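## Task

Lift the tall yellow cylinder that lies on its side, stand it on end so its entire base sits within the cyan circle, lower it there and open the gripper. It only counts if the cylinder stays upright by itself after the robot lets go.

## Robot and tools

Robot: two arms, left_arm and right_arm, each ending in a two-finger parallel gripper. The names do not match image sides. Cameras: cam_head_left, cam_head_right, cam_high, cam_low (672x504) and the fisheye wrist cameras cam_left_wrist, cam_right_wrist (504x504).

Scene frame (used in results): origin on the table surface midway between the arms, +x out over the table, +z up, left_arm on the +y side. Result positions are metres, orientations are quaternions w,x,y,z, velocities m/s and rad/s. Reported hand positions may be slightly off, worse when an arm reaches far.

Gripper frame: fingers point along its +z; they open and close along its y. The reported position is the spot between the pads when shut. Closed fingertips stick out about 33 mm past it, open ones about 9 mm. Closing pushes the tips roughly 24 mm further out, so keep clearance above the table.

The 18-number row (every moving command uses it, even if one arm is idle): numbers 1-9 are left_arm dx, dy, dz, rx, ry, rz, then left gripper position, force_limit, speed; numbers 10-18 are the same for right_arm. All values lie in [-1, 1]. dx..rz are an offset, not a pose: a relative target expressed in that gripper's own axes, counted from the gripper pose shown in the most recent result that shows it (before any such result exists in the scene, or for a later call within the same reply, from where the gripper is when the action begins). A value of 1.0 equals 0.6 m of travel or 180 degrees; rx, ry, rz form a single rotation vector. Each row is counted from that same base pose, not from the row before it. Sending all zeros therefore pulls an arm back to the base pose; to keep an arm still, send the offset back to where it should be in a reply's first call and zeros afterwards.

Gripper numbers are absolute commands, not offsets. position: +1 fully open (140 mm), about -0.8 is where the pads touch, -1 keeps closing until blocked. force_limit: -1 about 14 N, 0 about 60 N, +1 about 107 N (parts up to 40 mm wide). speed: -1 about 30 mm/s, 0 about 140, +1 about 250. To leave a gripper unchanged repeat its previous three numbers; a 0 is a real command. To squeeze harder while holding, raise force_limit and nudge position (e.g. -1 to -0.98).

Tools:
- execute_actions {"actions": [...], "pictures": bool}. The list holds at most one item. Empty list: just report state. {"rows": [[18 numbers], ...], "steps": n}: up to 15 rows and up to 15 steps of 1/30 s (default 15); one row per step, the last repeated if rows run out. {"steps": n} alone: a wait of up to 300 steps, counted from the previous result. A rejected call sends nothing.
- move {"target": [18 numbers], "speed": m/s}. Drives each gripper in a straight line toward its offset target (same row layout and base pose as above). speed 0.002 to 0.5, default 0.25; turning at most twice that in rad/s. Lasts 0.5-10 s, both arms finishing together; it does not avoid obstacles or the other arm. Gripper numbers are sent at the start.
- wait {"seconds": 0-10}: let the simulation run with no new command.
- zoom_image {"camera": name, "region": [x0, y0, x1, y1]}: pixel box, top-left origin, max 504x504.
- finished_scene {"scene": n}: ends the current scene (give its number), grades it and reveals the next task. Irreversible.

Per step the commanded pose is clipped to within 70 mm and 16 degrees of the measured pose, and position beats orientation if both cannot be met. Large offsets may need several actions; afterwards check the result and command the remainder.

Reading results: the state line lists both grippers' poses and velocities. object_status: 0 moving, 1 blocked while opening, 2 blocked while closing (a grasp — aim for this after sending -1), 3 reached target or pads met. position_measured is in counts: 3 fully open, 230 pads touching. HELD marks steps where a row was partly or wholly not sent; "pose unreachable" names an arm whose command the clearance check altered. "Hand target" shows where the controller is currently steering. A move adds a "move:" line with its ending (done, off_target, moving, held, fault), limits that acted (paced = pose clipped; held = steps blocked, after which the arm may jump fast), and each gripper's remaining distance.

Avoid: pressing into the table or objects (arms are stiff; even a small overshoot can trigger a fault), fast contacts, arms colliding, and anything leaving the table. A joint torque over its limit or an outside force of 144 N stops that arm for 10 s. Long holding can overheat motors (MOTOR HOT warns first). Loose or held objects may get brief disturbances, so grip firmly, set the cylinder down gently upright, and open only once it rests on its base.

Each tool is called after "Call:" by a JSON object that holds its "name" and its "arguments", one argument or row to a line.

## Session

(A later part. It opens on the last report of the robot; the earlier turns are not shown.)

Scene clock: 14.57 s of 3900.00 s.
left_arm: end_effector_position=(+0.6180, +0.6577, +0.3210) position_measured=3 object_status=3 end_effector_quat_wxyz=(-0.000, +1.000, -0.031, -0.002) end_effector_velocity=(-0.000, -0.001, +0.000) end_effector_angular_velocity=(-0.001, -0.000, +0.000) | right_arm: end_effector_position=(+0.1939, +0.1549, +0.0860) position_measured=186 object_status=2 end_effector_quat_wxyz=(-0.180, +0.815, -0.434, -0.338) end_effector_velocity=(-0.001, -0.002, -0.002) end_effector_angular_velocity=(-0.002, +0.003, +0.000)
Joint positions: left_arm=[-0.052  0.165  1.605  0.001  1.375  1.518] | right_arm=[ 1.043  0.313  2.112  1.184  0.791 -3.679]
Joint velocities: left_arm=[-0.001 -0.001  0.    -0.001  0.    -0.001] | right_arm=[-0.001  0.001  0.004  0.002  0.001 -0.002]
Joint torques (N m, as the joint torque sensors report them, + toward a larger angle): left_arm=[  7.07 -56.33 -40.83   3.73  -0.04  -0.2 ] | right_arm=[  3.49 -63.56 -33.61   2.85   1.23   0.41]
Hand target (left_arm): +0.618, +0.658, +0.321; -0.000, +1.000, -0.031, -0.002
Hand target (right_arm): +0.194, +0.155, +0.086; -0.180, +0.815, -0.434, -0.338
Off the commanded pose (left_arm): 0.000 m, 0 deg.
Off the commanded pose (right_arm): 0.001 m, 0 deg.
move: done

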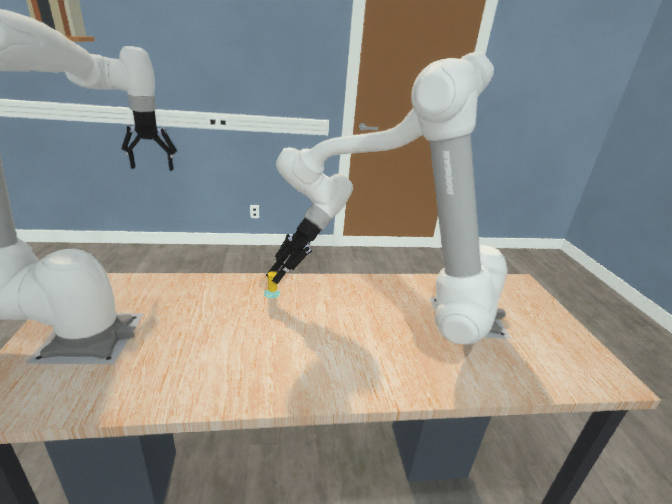

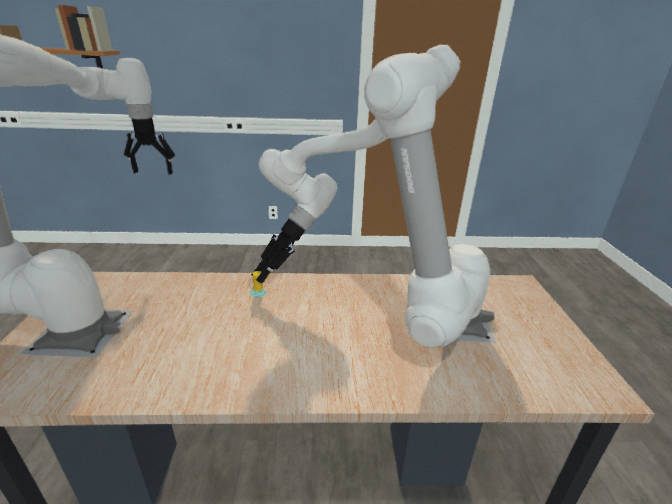

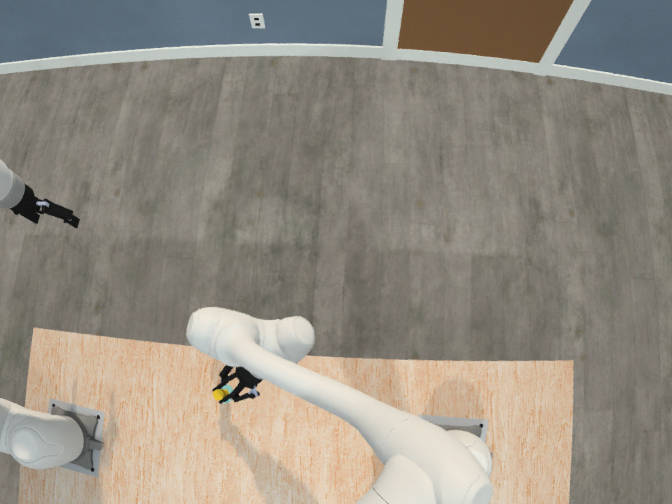

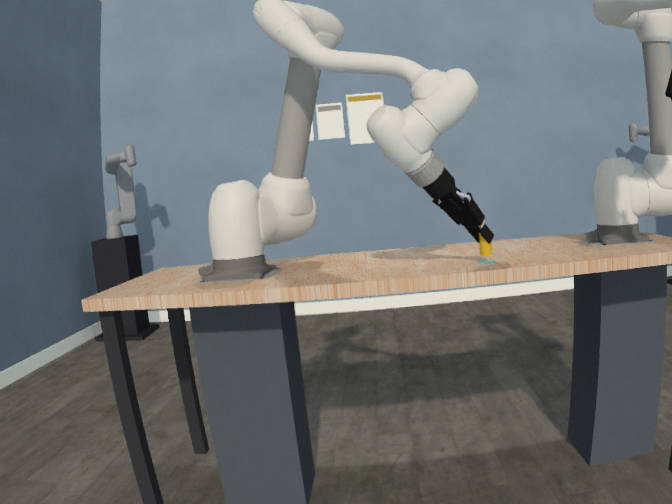

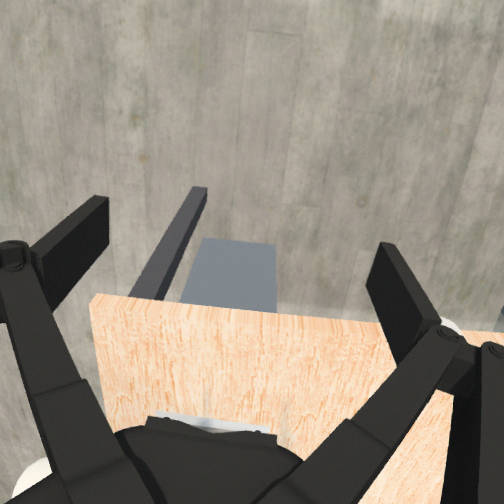

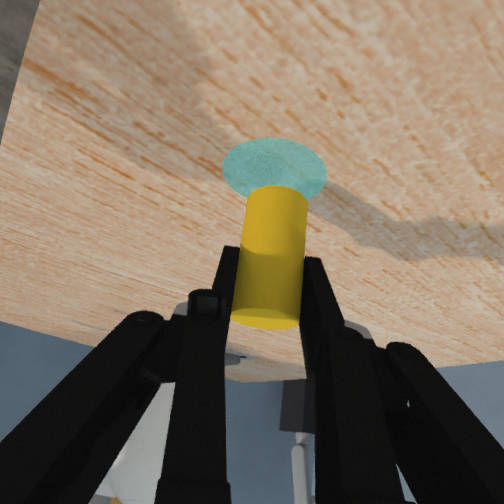

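Gap about 19 mm; shift −4 mm y, lower 15 mm.

Call:
{"name": "move", "arguments": {
  "target": [0,0,0,0,0,0,1,0,0,0.018,-0.007,0.018,0,0,0,-1,0,-0.4],
  "speed": 0.03
}}

Call:
{"name": "zoom_image", "arguments": {
  "camera": "cam_low",
  "region": [445,215,525,275]
}}

Scene clock: 15.70 s of 3900.00 s.
left_arm: end_effector_position=(+0.6180, +0.6577, +0.3210) position_measured=3 object_status=3 end_effector_quat_wxyz=(-0.000, +1.000, -0.031, -0.002) end_effector_velocity=(-0.000, -0.001, +0.000) end_effector_angular_velocity=(-0.001, +0.001, -0.001) | right_arm: end_effector_position=(+0.1974, +0.1573, +0.0708) position_measured=186 object_status=2 end_effector_quat_wxyz=(-0.180, +0.815, -0.434, -0.338) end_effector_velocity=(+0.000, +0.000, -0.000) end_effector_angular_velocity=(+0.000, -0.000, +0.000)
Joint positions: left_arm=[-0.052  0.165  1.605  0.001  1.375  1.518] | right_arm=[ 1.04   0.34   2.113  1.208  0.783 -3.716]
Joint velocities: left_arm=[-0.002 -0.    -0.    -0.001  0.001 -0.   ] | right_arm=[-0.     0.001 -0.     0.    -0.    -0.001]
Joint torques (N m, as the joint torque sensors report them, + toward a larger angle): left_arm=[  5.96 -55.76 -39.89   3.3    0.3   -0.22] | right_arm=[  1.49 -66.95 -32.81   2.56   1.35   0.34]
Hand target (left_arm): +0.618, +0.658, +0.321; -0.000, +1.000, -0.031, -0.002
Hand target (right_arm): +0.197, +0.157, +0.071; -0.180, +0.815, -0.434, -0.338
Off the commanded pose (left_arm): 0.000 m, 0 deg.
Off the commanded pose (right_arm): 0.000 m, 0 deg.
move: done

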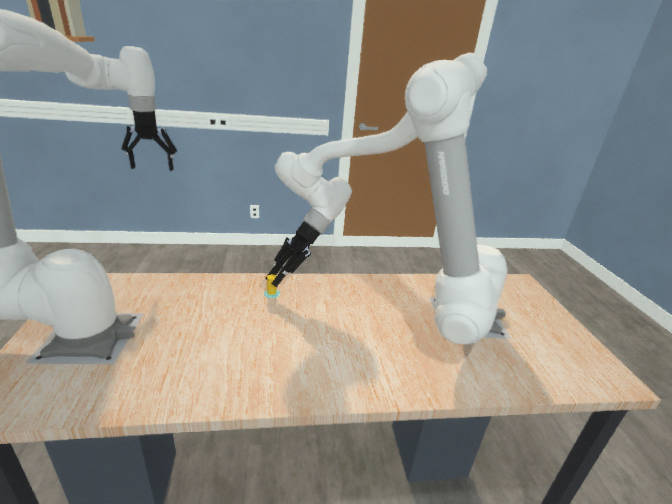

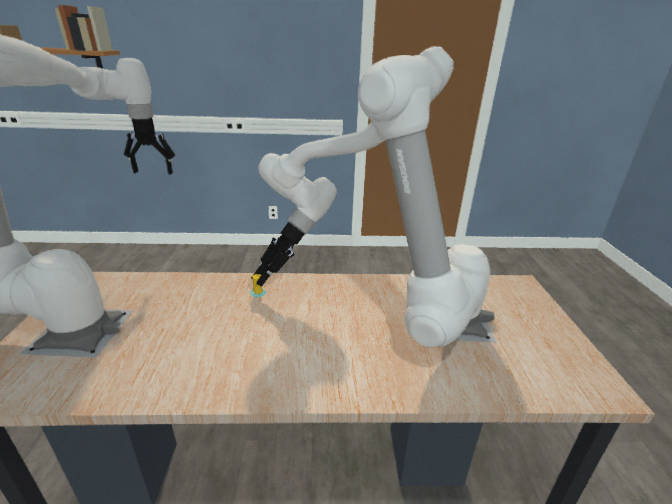

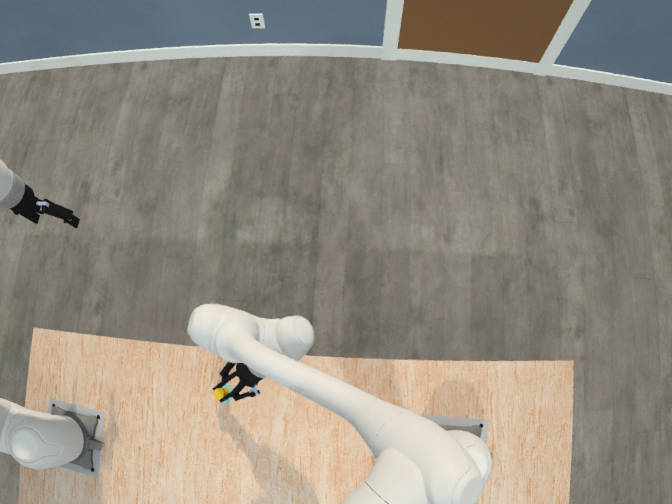

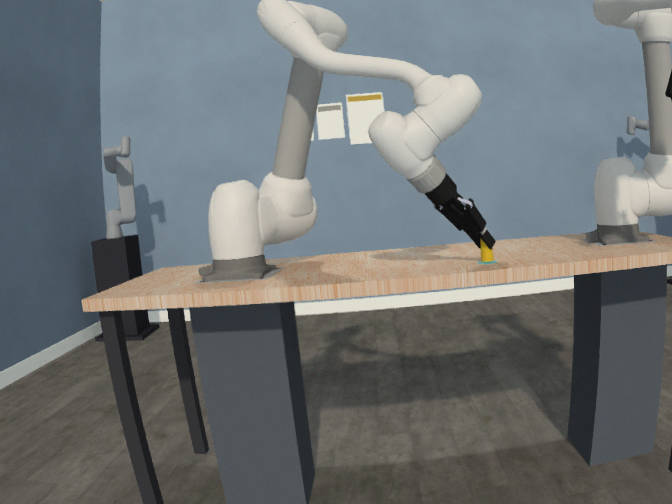

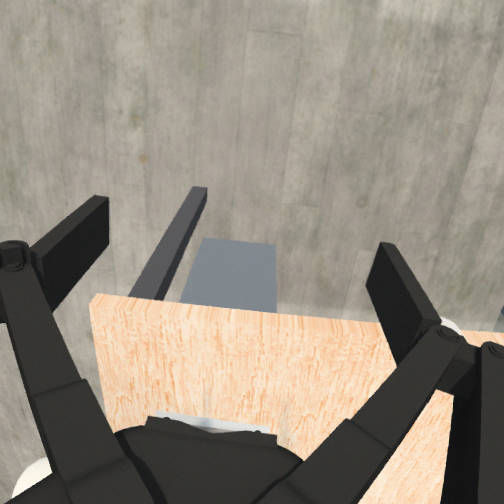

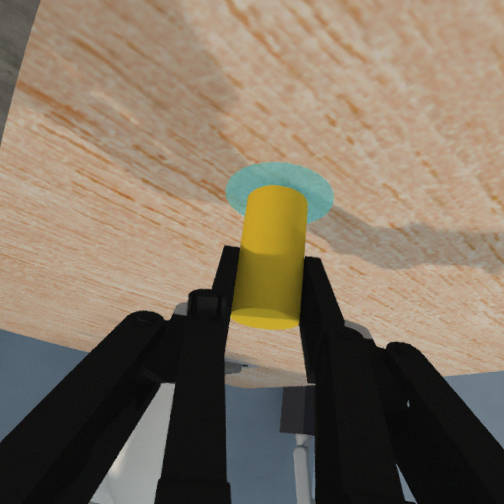

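Region (445, 215, 525, 275) of cam_low's 672x504 image, scaled by 6.300, with more detail than that image has; it fills the top 378 rows of this view, and the rest is white.

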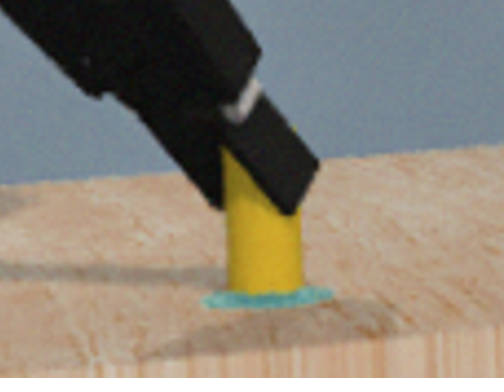

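Call:
{"name": "move", "arguments": {
  "target": [0,0,0,0,0,0,1,0,0,0.006,0,0.001,0,0,0,-1,0,-0.4],
  "speed": 0.008
}}

Call:
{"name": "zoom_image", "arguments": {
  "camera": "cam_low",
  "region": [445,215,525,275]
}}

Scene clock: 16.80 s of 3900.00 s.
left_arm: end_effector_position=(+0.6180, +0.6577, +0.3210) position_measured=3 object_status=3 end_effector_quat_wxyz=(-0.000, +1.000, -0.031, -0.002) end_effector_velocity=(+0.000, -0.001, +0.000) end_effector_angular_velocity=(+0.000, -0.000, -0.001) | right_arm: end_effector_position=(+0.1986, +0.1556, +0.0678) position_measured=186 object_status=2 end_effector_quat_wxyz=(-0.180, +0.815, -0.434, -0.338) end_effector_velocity=(-0.000, -0.000, +0.000) end_effector_angular_velocity=(-0.000, +0.002, +0.001)
Joint positions: left_arm=[-0.052  0.165  1.605  0.001  1.375  1.518] | right_arm=[ 1.037  0.343  2.116  1.212  0.783 -3.726]
Joint velocities: left_arm=[-0.001 -0.    -0.     0.     0.    -0.   ] | right_arm=[ 0.     0.    -0.     0.     0.002  0.   ]
Joint torques (N m, as the joint torque sensors report them, + toward a larger angle): left_arm=[  5.65 -53.77 -39.95   3.33   0.3    0.22] | right_arm=[  1.3  -66.52 -32.02   2.6    1.2    0.17]
Hand target (left_arm): +0.618, +0.658, +0.321; -0.000, +1.000, -0.031, -0.002
Hand target (right_arm): +0.199, +0.156, +0.068; -0.180, +0.815, -0.434, -0.338
Off the commanded pose (left_arm): 0.000 m, 0 deg.
Off the commanded pose (right_arm): 0.000 m, 0 deg.
move: done

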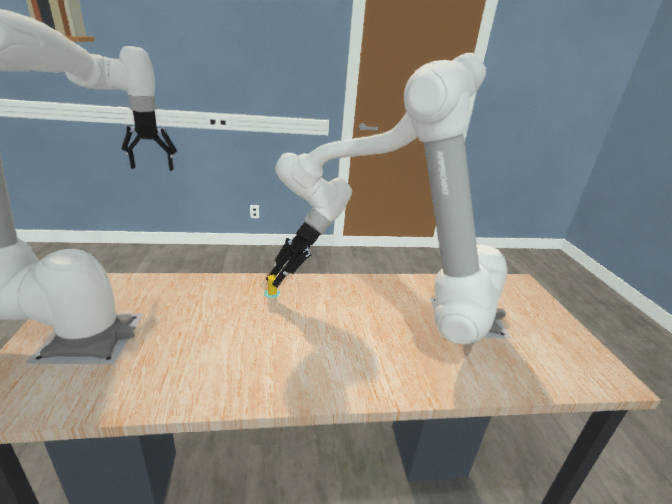

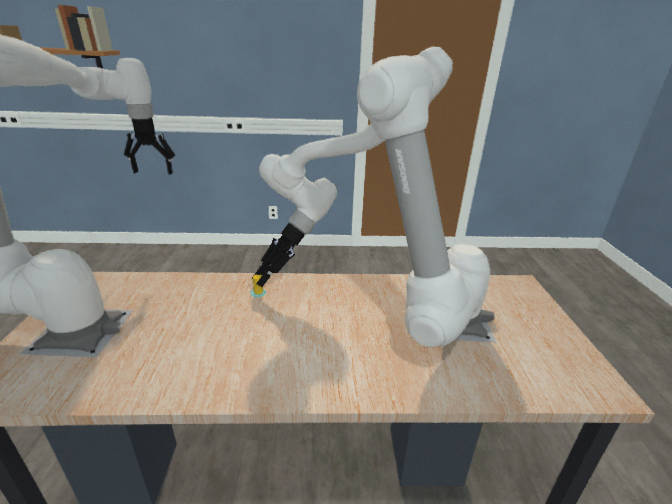

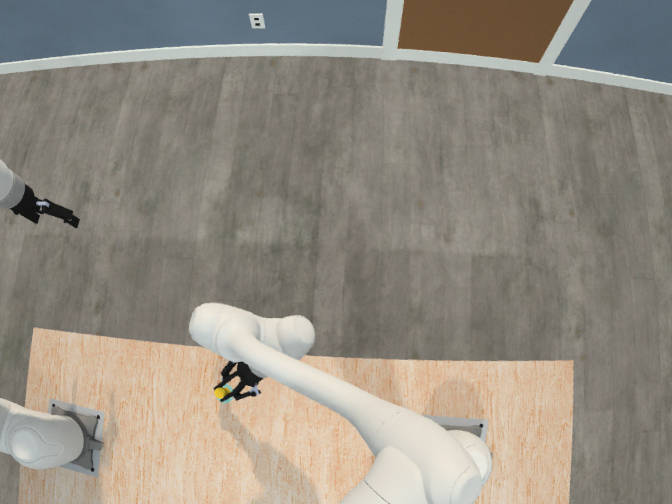

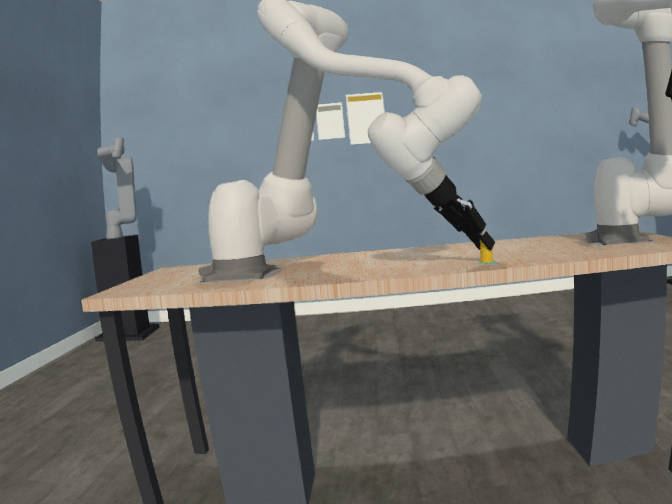

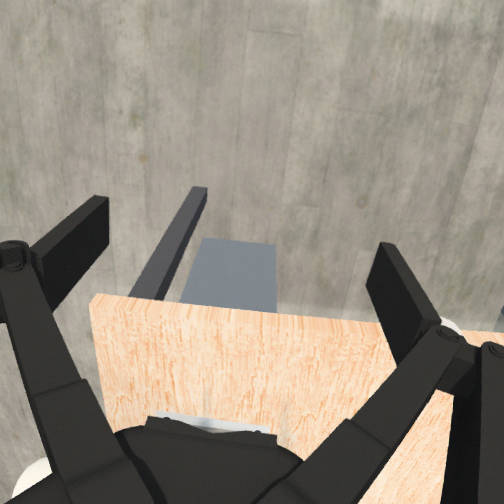

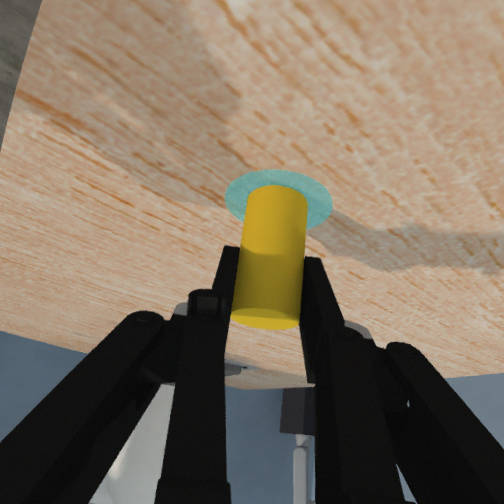

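Region (445, 215, 525, 275) of cam_low's 672x504 image, scaled by 6.300, with more detail than that image has; it fills the top 378 rows of this view, and the rest is white.

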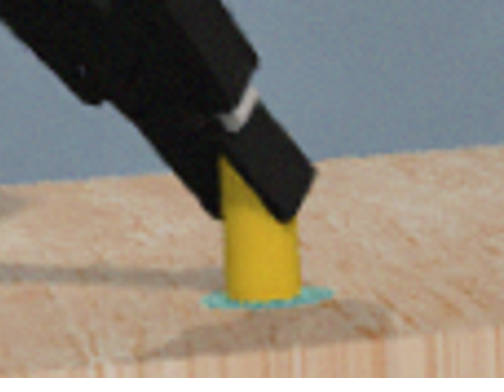

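Call:
{"name": "execute_actions", "arguments": {
  "actions": [
    {"rows":[[0,0,0,0,0,0,1,0,0,0.0011,0,0.0011,0,0,0,-1,0,-0.4]],"steps":12}
  ],
  "pictures": false
}}

Call:
{"name": "execute_actions", "arguments": {
  "actions": [
    {"rows":[[0,0,0,0,0,0,1,0,0,0,0,0,0,0,0,0,0,-0.6]]}
  ],
  "pictures": false
}}

Call:
{"name": "move", "arguments": {
  "target": [0,0,0,0,0,0,1,0,0,0,0,-0.12,0,0,0,0,0,-0.6],
  "speed": 0.15
}}

Scene clock: 18.17 s of 3900.00 s.
left_arm: end_effector_position=(+0.6180, +0.6577, +0.3210) position_measured=3 object_status=3 end_effector_quat_wxyz=(-0.000, +1.000, -0.031, -0.002) end_effector_velocity=(-0.000, -0.000, +0.001) end_effector_angular_velocity=(-0.001, -0.002, -0.001) | right_arm: end_effector_position=(+0.1986, +0.1556, +0.0669) position_measured=186 object_status=2 end_effector_quat_wxyz=(-0.180, +0.815, -0.434, -0.338) end_effector_velocity=(-0.000, -0.000, -0.000) end_effector_angular_velocity=(-0.001, +0.001, -0.000)
Joint positions: left_arm=[-0.052  0.165  1.605  0.001  1.375  1.518] | right_arm=[ 1.037  0.344  2.116  1.214  0.782 -3.728]
Joint velocities: left_arm=[-0.    -0.002  0.    -0.001 -0.001  0.001] | right_arm=[ 0.     0.     0.    -0.     0.     0.001]
Joint torques (N m, as the joint torque sensors report them, + toward a larger angle): left_arm=[  5.03 -57.61 -40.68   3.75   0.09   0.1 ] | right_arm=[  2.05 -67.09 -31.95   2.48   1.24   0.42]
Hand target (left_arm): +0.618, +0.658, +0.321; -0.000, +1.000, -0.031, -0.002
Hand target (right_arm): +0.199, +0.156, +0.067; -0.180, +0.815, -0.434, -0.338
Off the commanded pose (left_arm): 0.000 m, 0 deg.
Off the commanded pose (right_arm): 0.000 m, 0 deg.
Steps of this call (steps 1 to 29: nothing new was sent; steps 30 to 41: all 12 steps of this action). Readings (end_effector_position | what the end effector reports):
30: left_arm (+0.6180, +0.6577, +0.3210) | right_arm (+0.1986, +0.1556, +0.0678) | left_arm position_measured=3 object_status=3 | right_arm position_measured=186 object_status=2
31: left_arm (+0.6180, +0.6577, +0.3210) | right_arm (+0.1986, +0.1556, +0.0674) | left_arm position_measured=3 object_status=3 | right_arm position_measured=186 object_status=2
33: left_arm (+0.6180, +0.6577, +0.3210) | right_arm (+0.1986, +0.1556, +0.0669) | left_arm position_measured=3 object_status=3 | right_arm position_measured=186 object_status=2
37: left_arm (+0.6180, +0.6577, +0.3210) | right_arm (+0.1986, +0.1556, +0.0669) | left_arm position_measured=3 object_status=3 | right_arm position_measured=186 object_status=2
41: the state above

Scene clock: 18.67 s of 3900.00 s.
left_arm: end_effector_position=(+0.6180, +0.6577, +0.3210) position_measured=3 object_status=3 end_effector_quat_wxyz=(-0.000, +1.000, -0.031, -0.002) end_effector_velocity=(-0.000, -0.000, -0.000) end_effector_angular_velocity=(+0.000, +0.000, +0.000) | right_arm: end_effector_position=(+0.1986, +0.1556, +0.0669) position_measured=132 object_status=0 end_effector_quat_wxyz=(-0.180, +0.815, -0.434, -0.338) end_effector_velocity=(-0.000, -0.001, -0.001) end_effector_angular_velocity=(-0.002, +0.000, -0.001)
Joint positions: left_arm=[-0.052  0.165  1.605  0.001  1.375  1.518] | right_arm=[ 1.037  0.344  2.116  1.214  0.782 -3.728]
Joint velocities: left_arm=[-0.     0.     0.    -0.     0.    -0.001] | right_arm=[ 0.     0.     0.002 -0.    -0.001  0.   ]
Joint torques (N m, as the joint torque sensors report them, + toward a larger angle): left_arm=[  4.46 -57.65 -41.44   3.54  -0.25   0.27] | right_arm=[  0.69 -67.17 -31.85   2.34   1.44   0.29]
Hand target (left_arm): +0.618, +0.658, +0.321; -0.000, +1.000, -0.031, -0.002
Hand target (right_arm): +0.199, +0.156, +0.067; -0.180, +0.815, -0.434, -0.338
Off the commanded pose (left_arm): 0.000 m, 0 deg.
Off the commanded pose (right_arm): 0.000 m, 0 deg.
Steps of this call (steps 1 to 15: all 15 steps of this action). Readings (end_effector_position | what the end effector reports):
1: left_arm (+0.6180, +0.6577, +0.3210) | right_arm (+0.1986, +0.1556, +0.0669) | left_arm position_measured=3 object_status=3 | right_arm position_measured=186 object_status=0
2: left_arm (+0.6180, +0.6577, +0.3210) | right_arm (+0.1986, +0.1556, +0.0669) | left_arm position_measured=3 object_status=3 | right_arm position_measured=186 object_status=0
4: left_arm (+0.6180, +0.6577, +0.3210) | right_arm (+0.1986, +0.1556, +0.0669) | left_arm position_measured=3 object_status=3 | right_arm position_measured=176 object_status=0
8: left_arm (+0.6180, +0.6577, +0.3210) | right_arm (+0.1986, +0.1556, +0.0669) | left_arm position_measured=3 object_status=3 | right_arm position_measured=160 object_status=0
15: the state above

Scene clock: 19.73 s of 3900.00 s.
left_arm: end_effector_position=(+0.6180, +0.6577, +0.3210) position_measured=3 object_status=3 end_effector_quat_wxyz=(-0.000, +1.000, -0.031, -0.002) end_effector_velocity=(+0.000, -0.001, +0.001) end_effector_angular_velocity=(+0.000, -0.002, -0.001) | right_arm: end_effector_position=(+0.2270, +0.1133, +0.1177) position_measured=129 object_status=3 end_effector_quat_wxyz=(-0.180, +0.815, -0.434, -0.338) end_effector_velocity=(-0.000, -0.000, +0.000) end_effector_angular_velocity=(+0.000, +0.000, +0.000)
Joint positions: left_arm=[-0.052  0.165  1.605  0.001  1.375  1.518] | right_arm=[ 0.949  0.248  2.122  1.094  0.872 -3.649]
Joint velocities: left_arm=[-0.001 -0.001 -0.     0.001 -0.001 -0.   ] | right_arm=[-0.    -0.001  0.    -0.     0.001  0.   ]
Joint torques (N m, as the joint torque sensors report them, + toward a larger angle): left_arm=[  4.26 -53.2  -41.99   3.54   0.16  -0.34] | right_arm=[  0.96 -59.05 -34.26   2.95   1.01   0.44]
Hand target (left_arm): +0.618, +0.658, +0.321; -0.000, +1.000, -0.031, -0.002
Hand target (right_arm): +0.227, +0.113, +0.118; -0.180, +0.815, -0.434, -0.338
Off the commanded pose (left_arm): 0.000 m, 0 deg.
Off the commanded pose (right_arm): 0.000 m, 0 deg.
move: done

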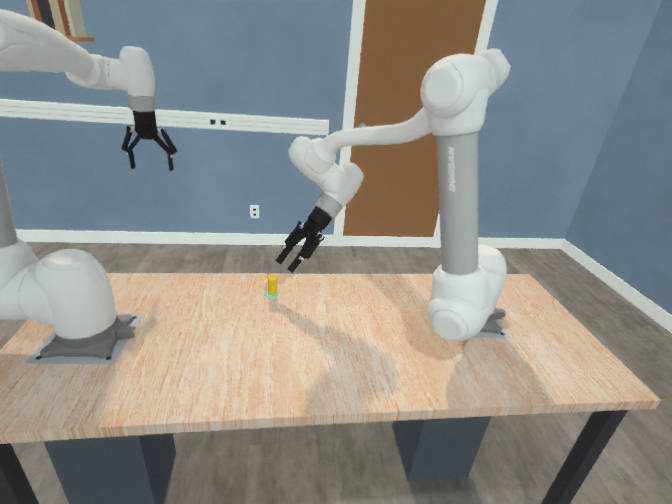

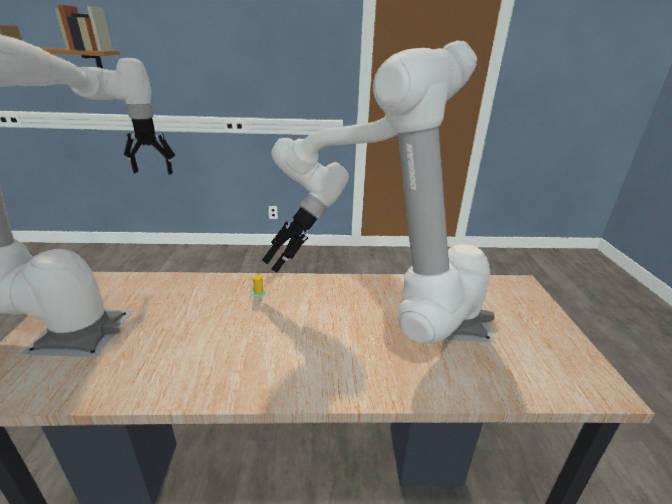

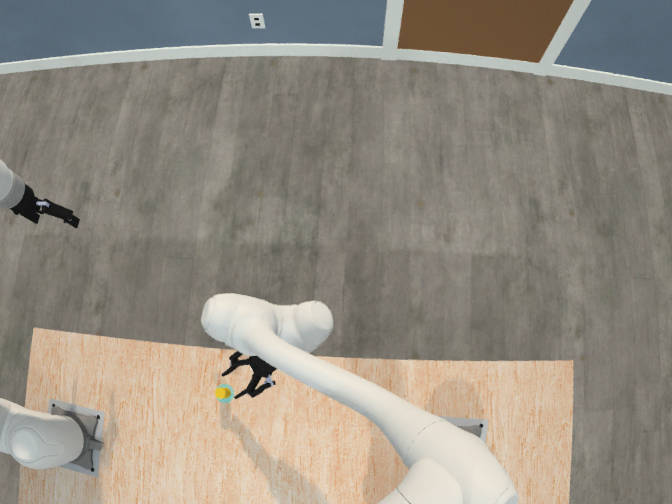

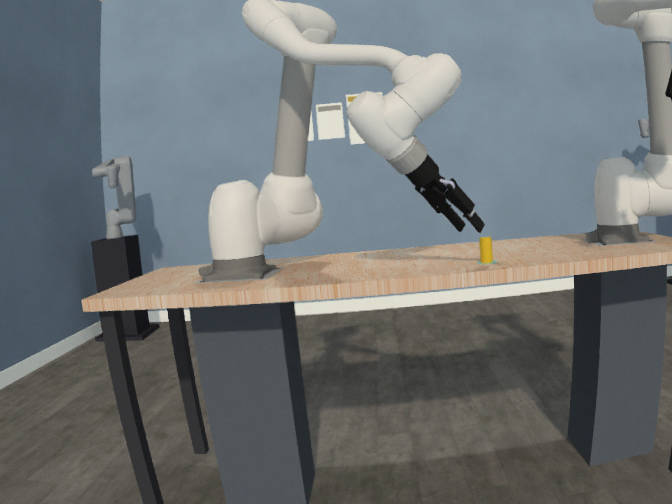

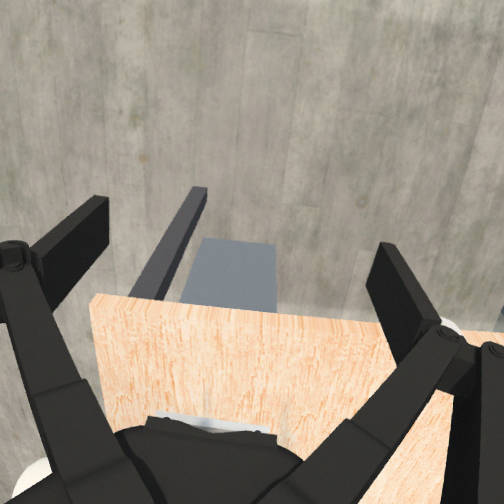

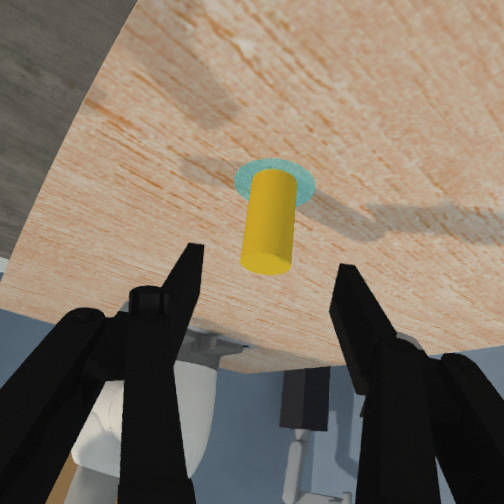

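Call:
{"name": "finished_scene", "arguments": {
  "scene": 2
}}

The scene is finished: the task was done.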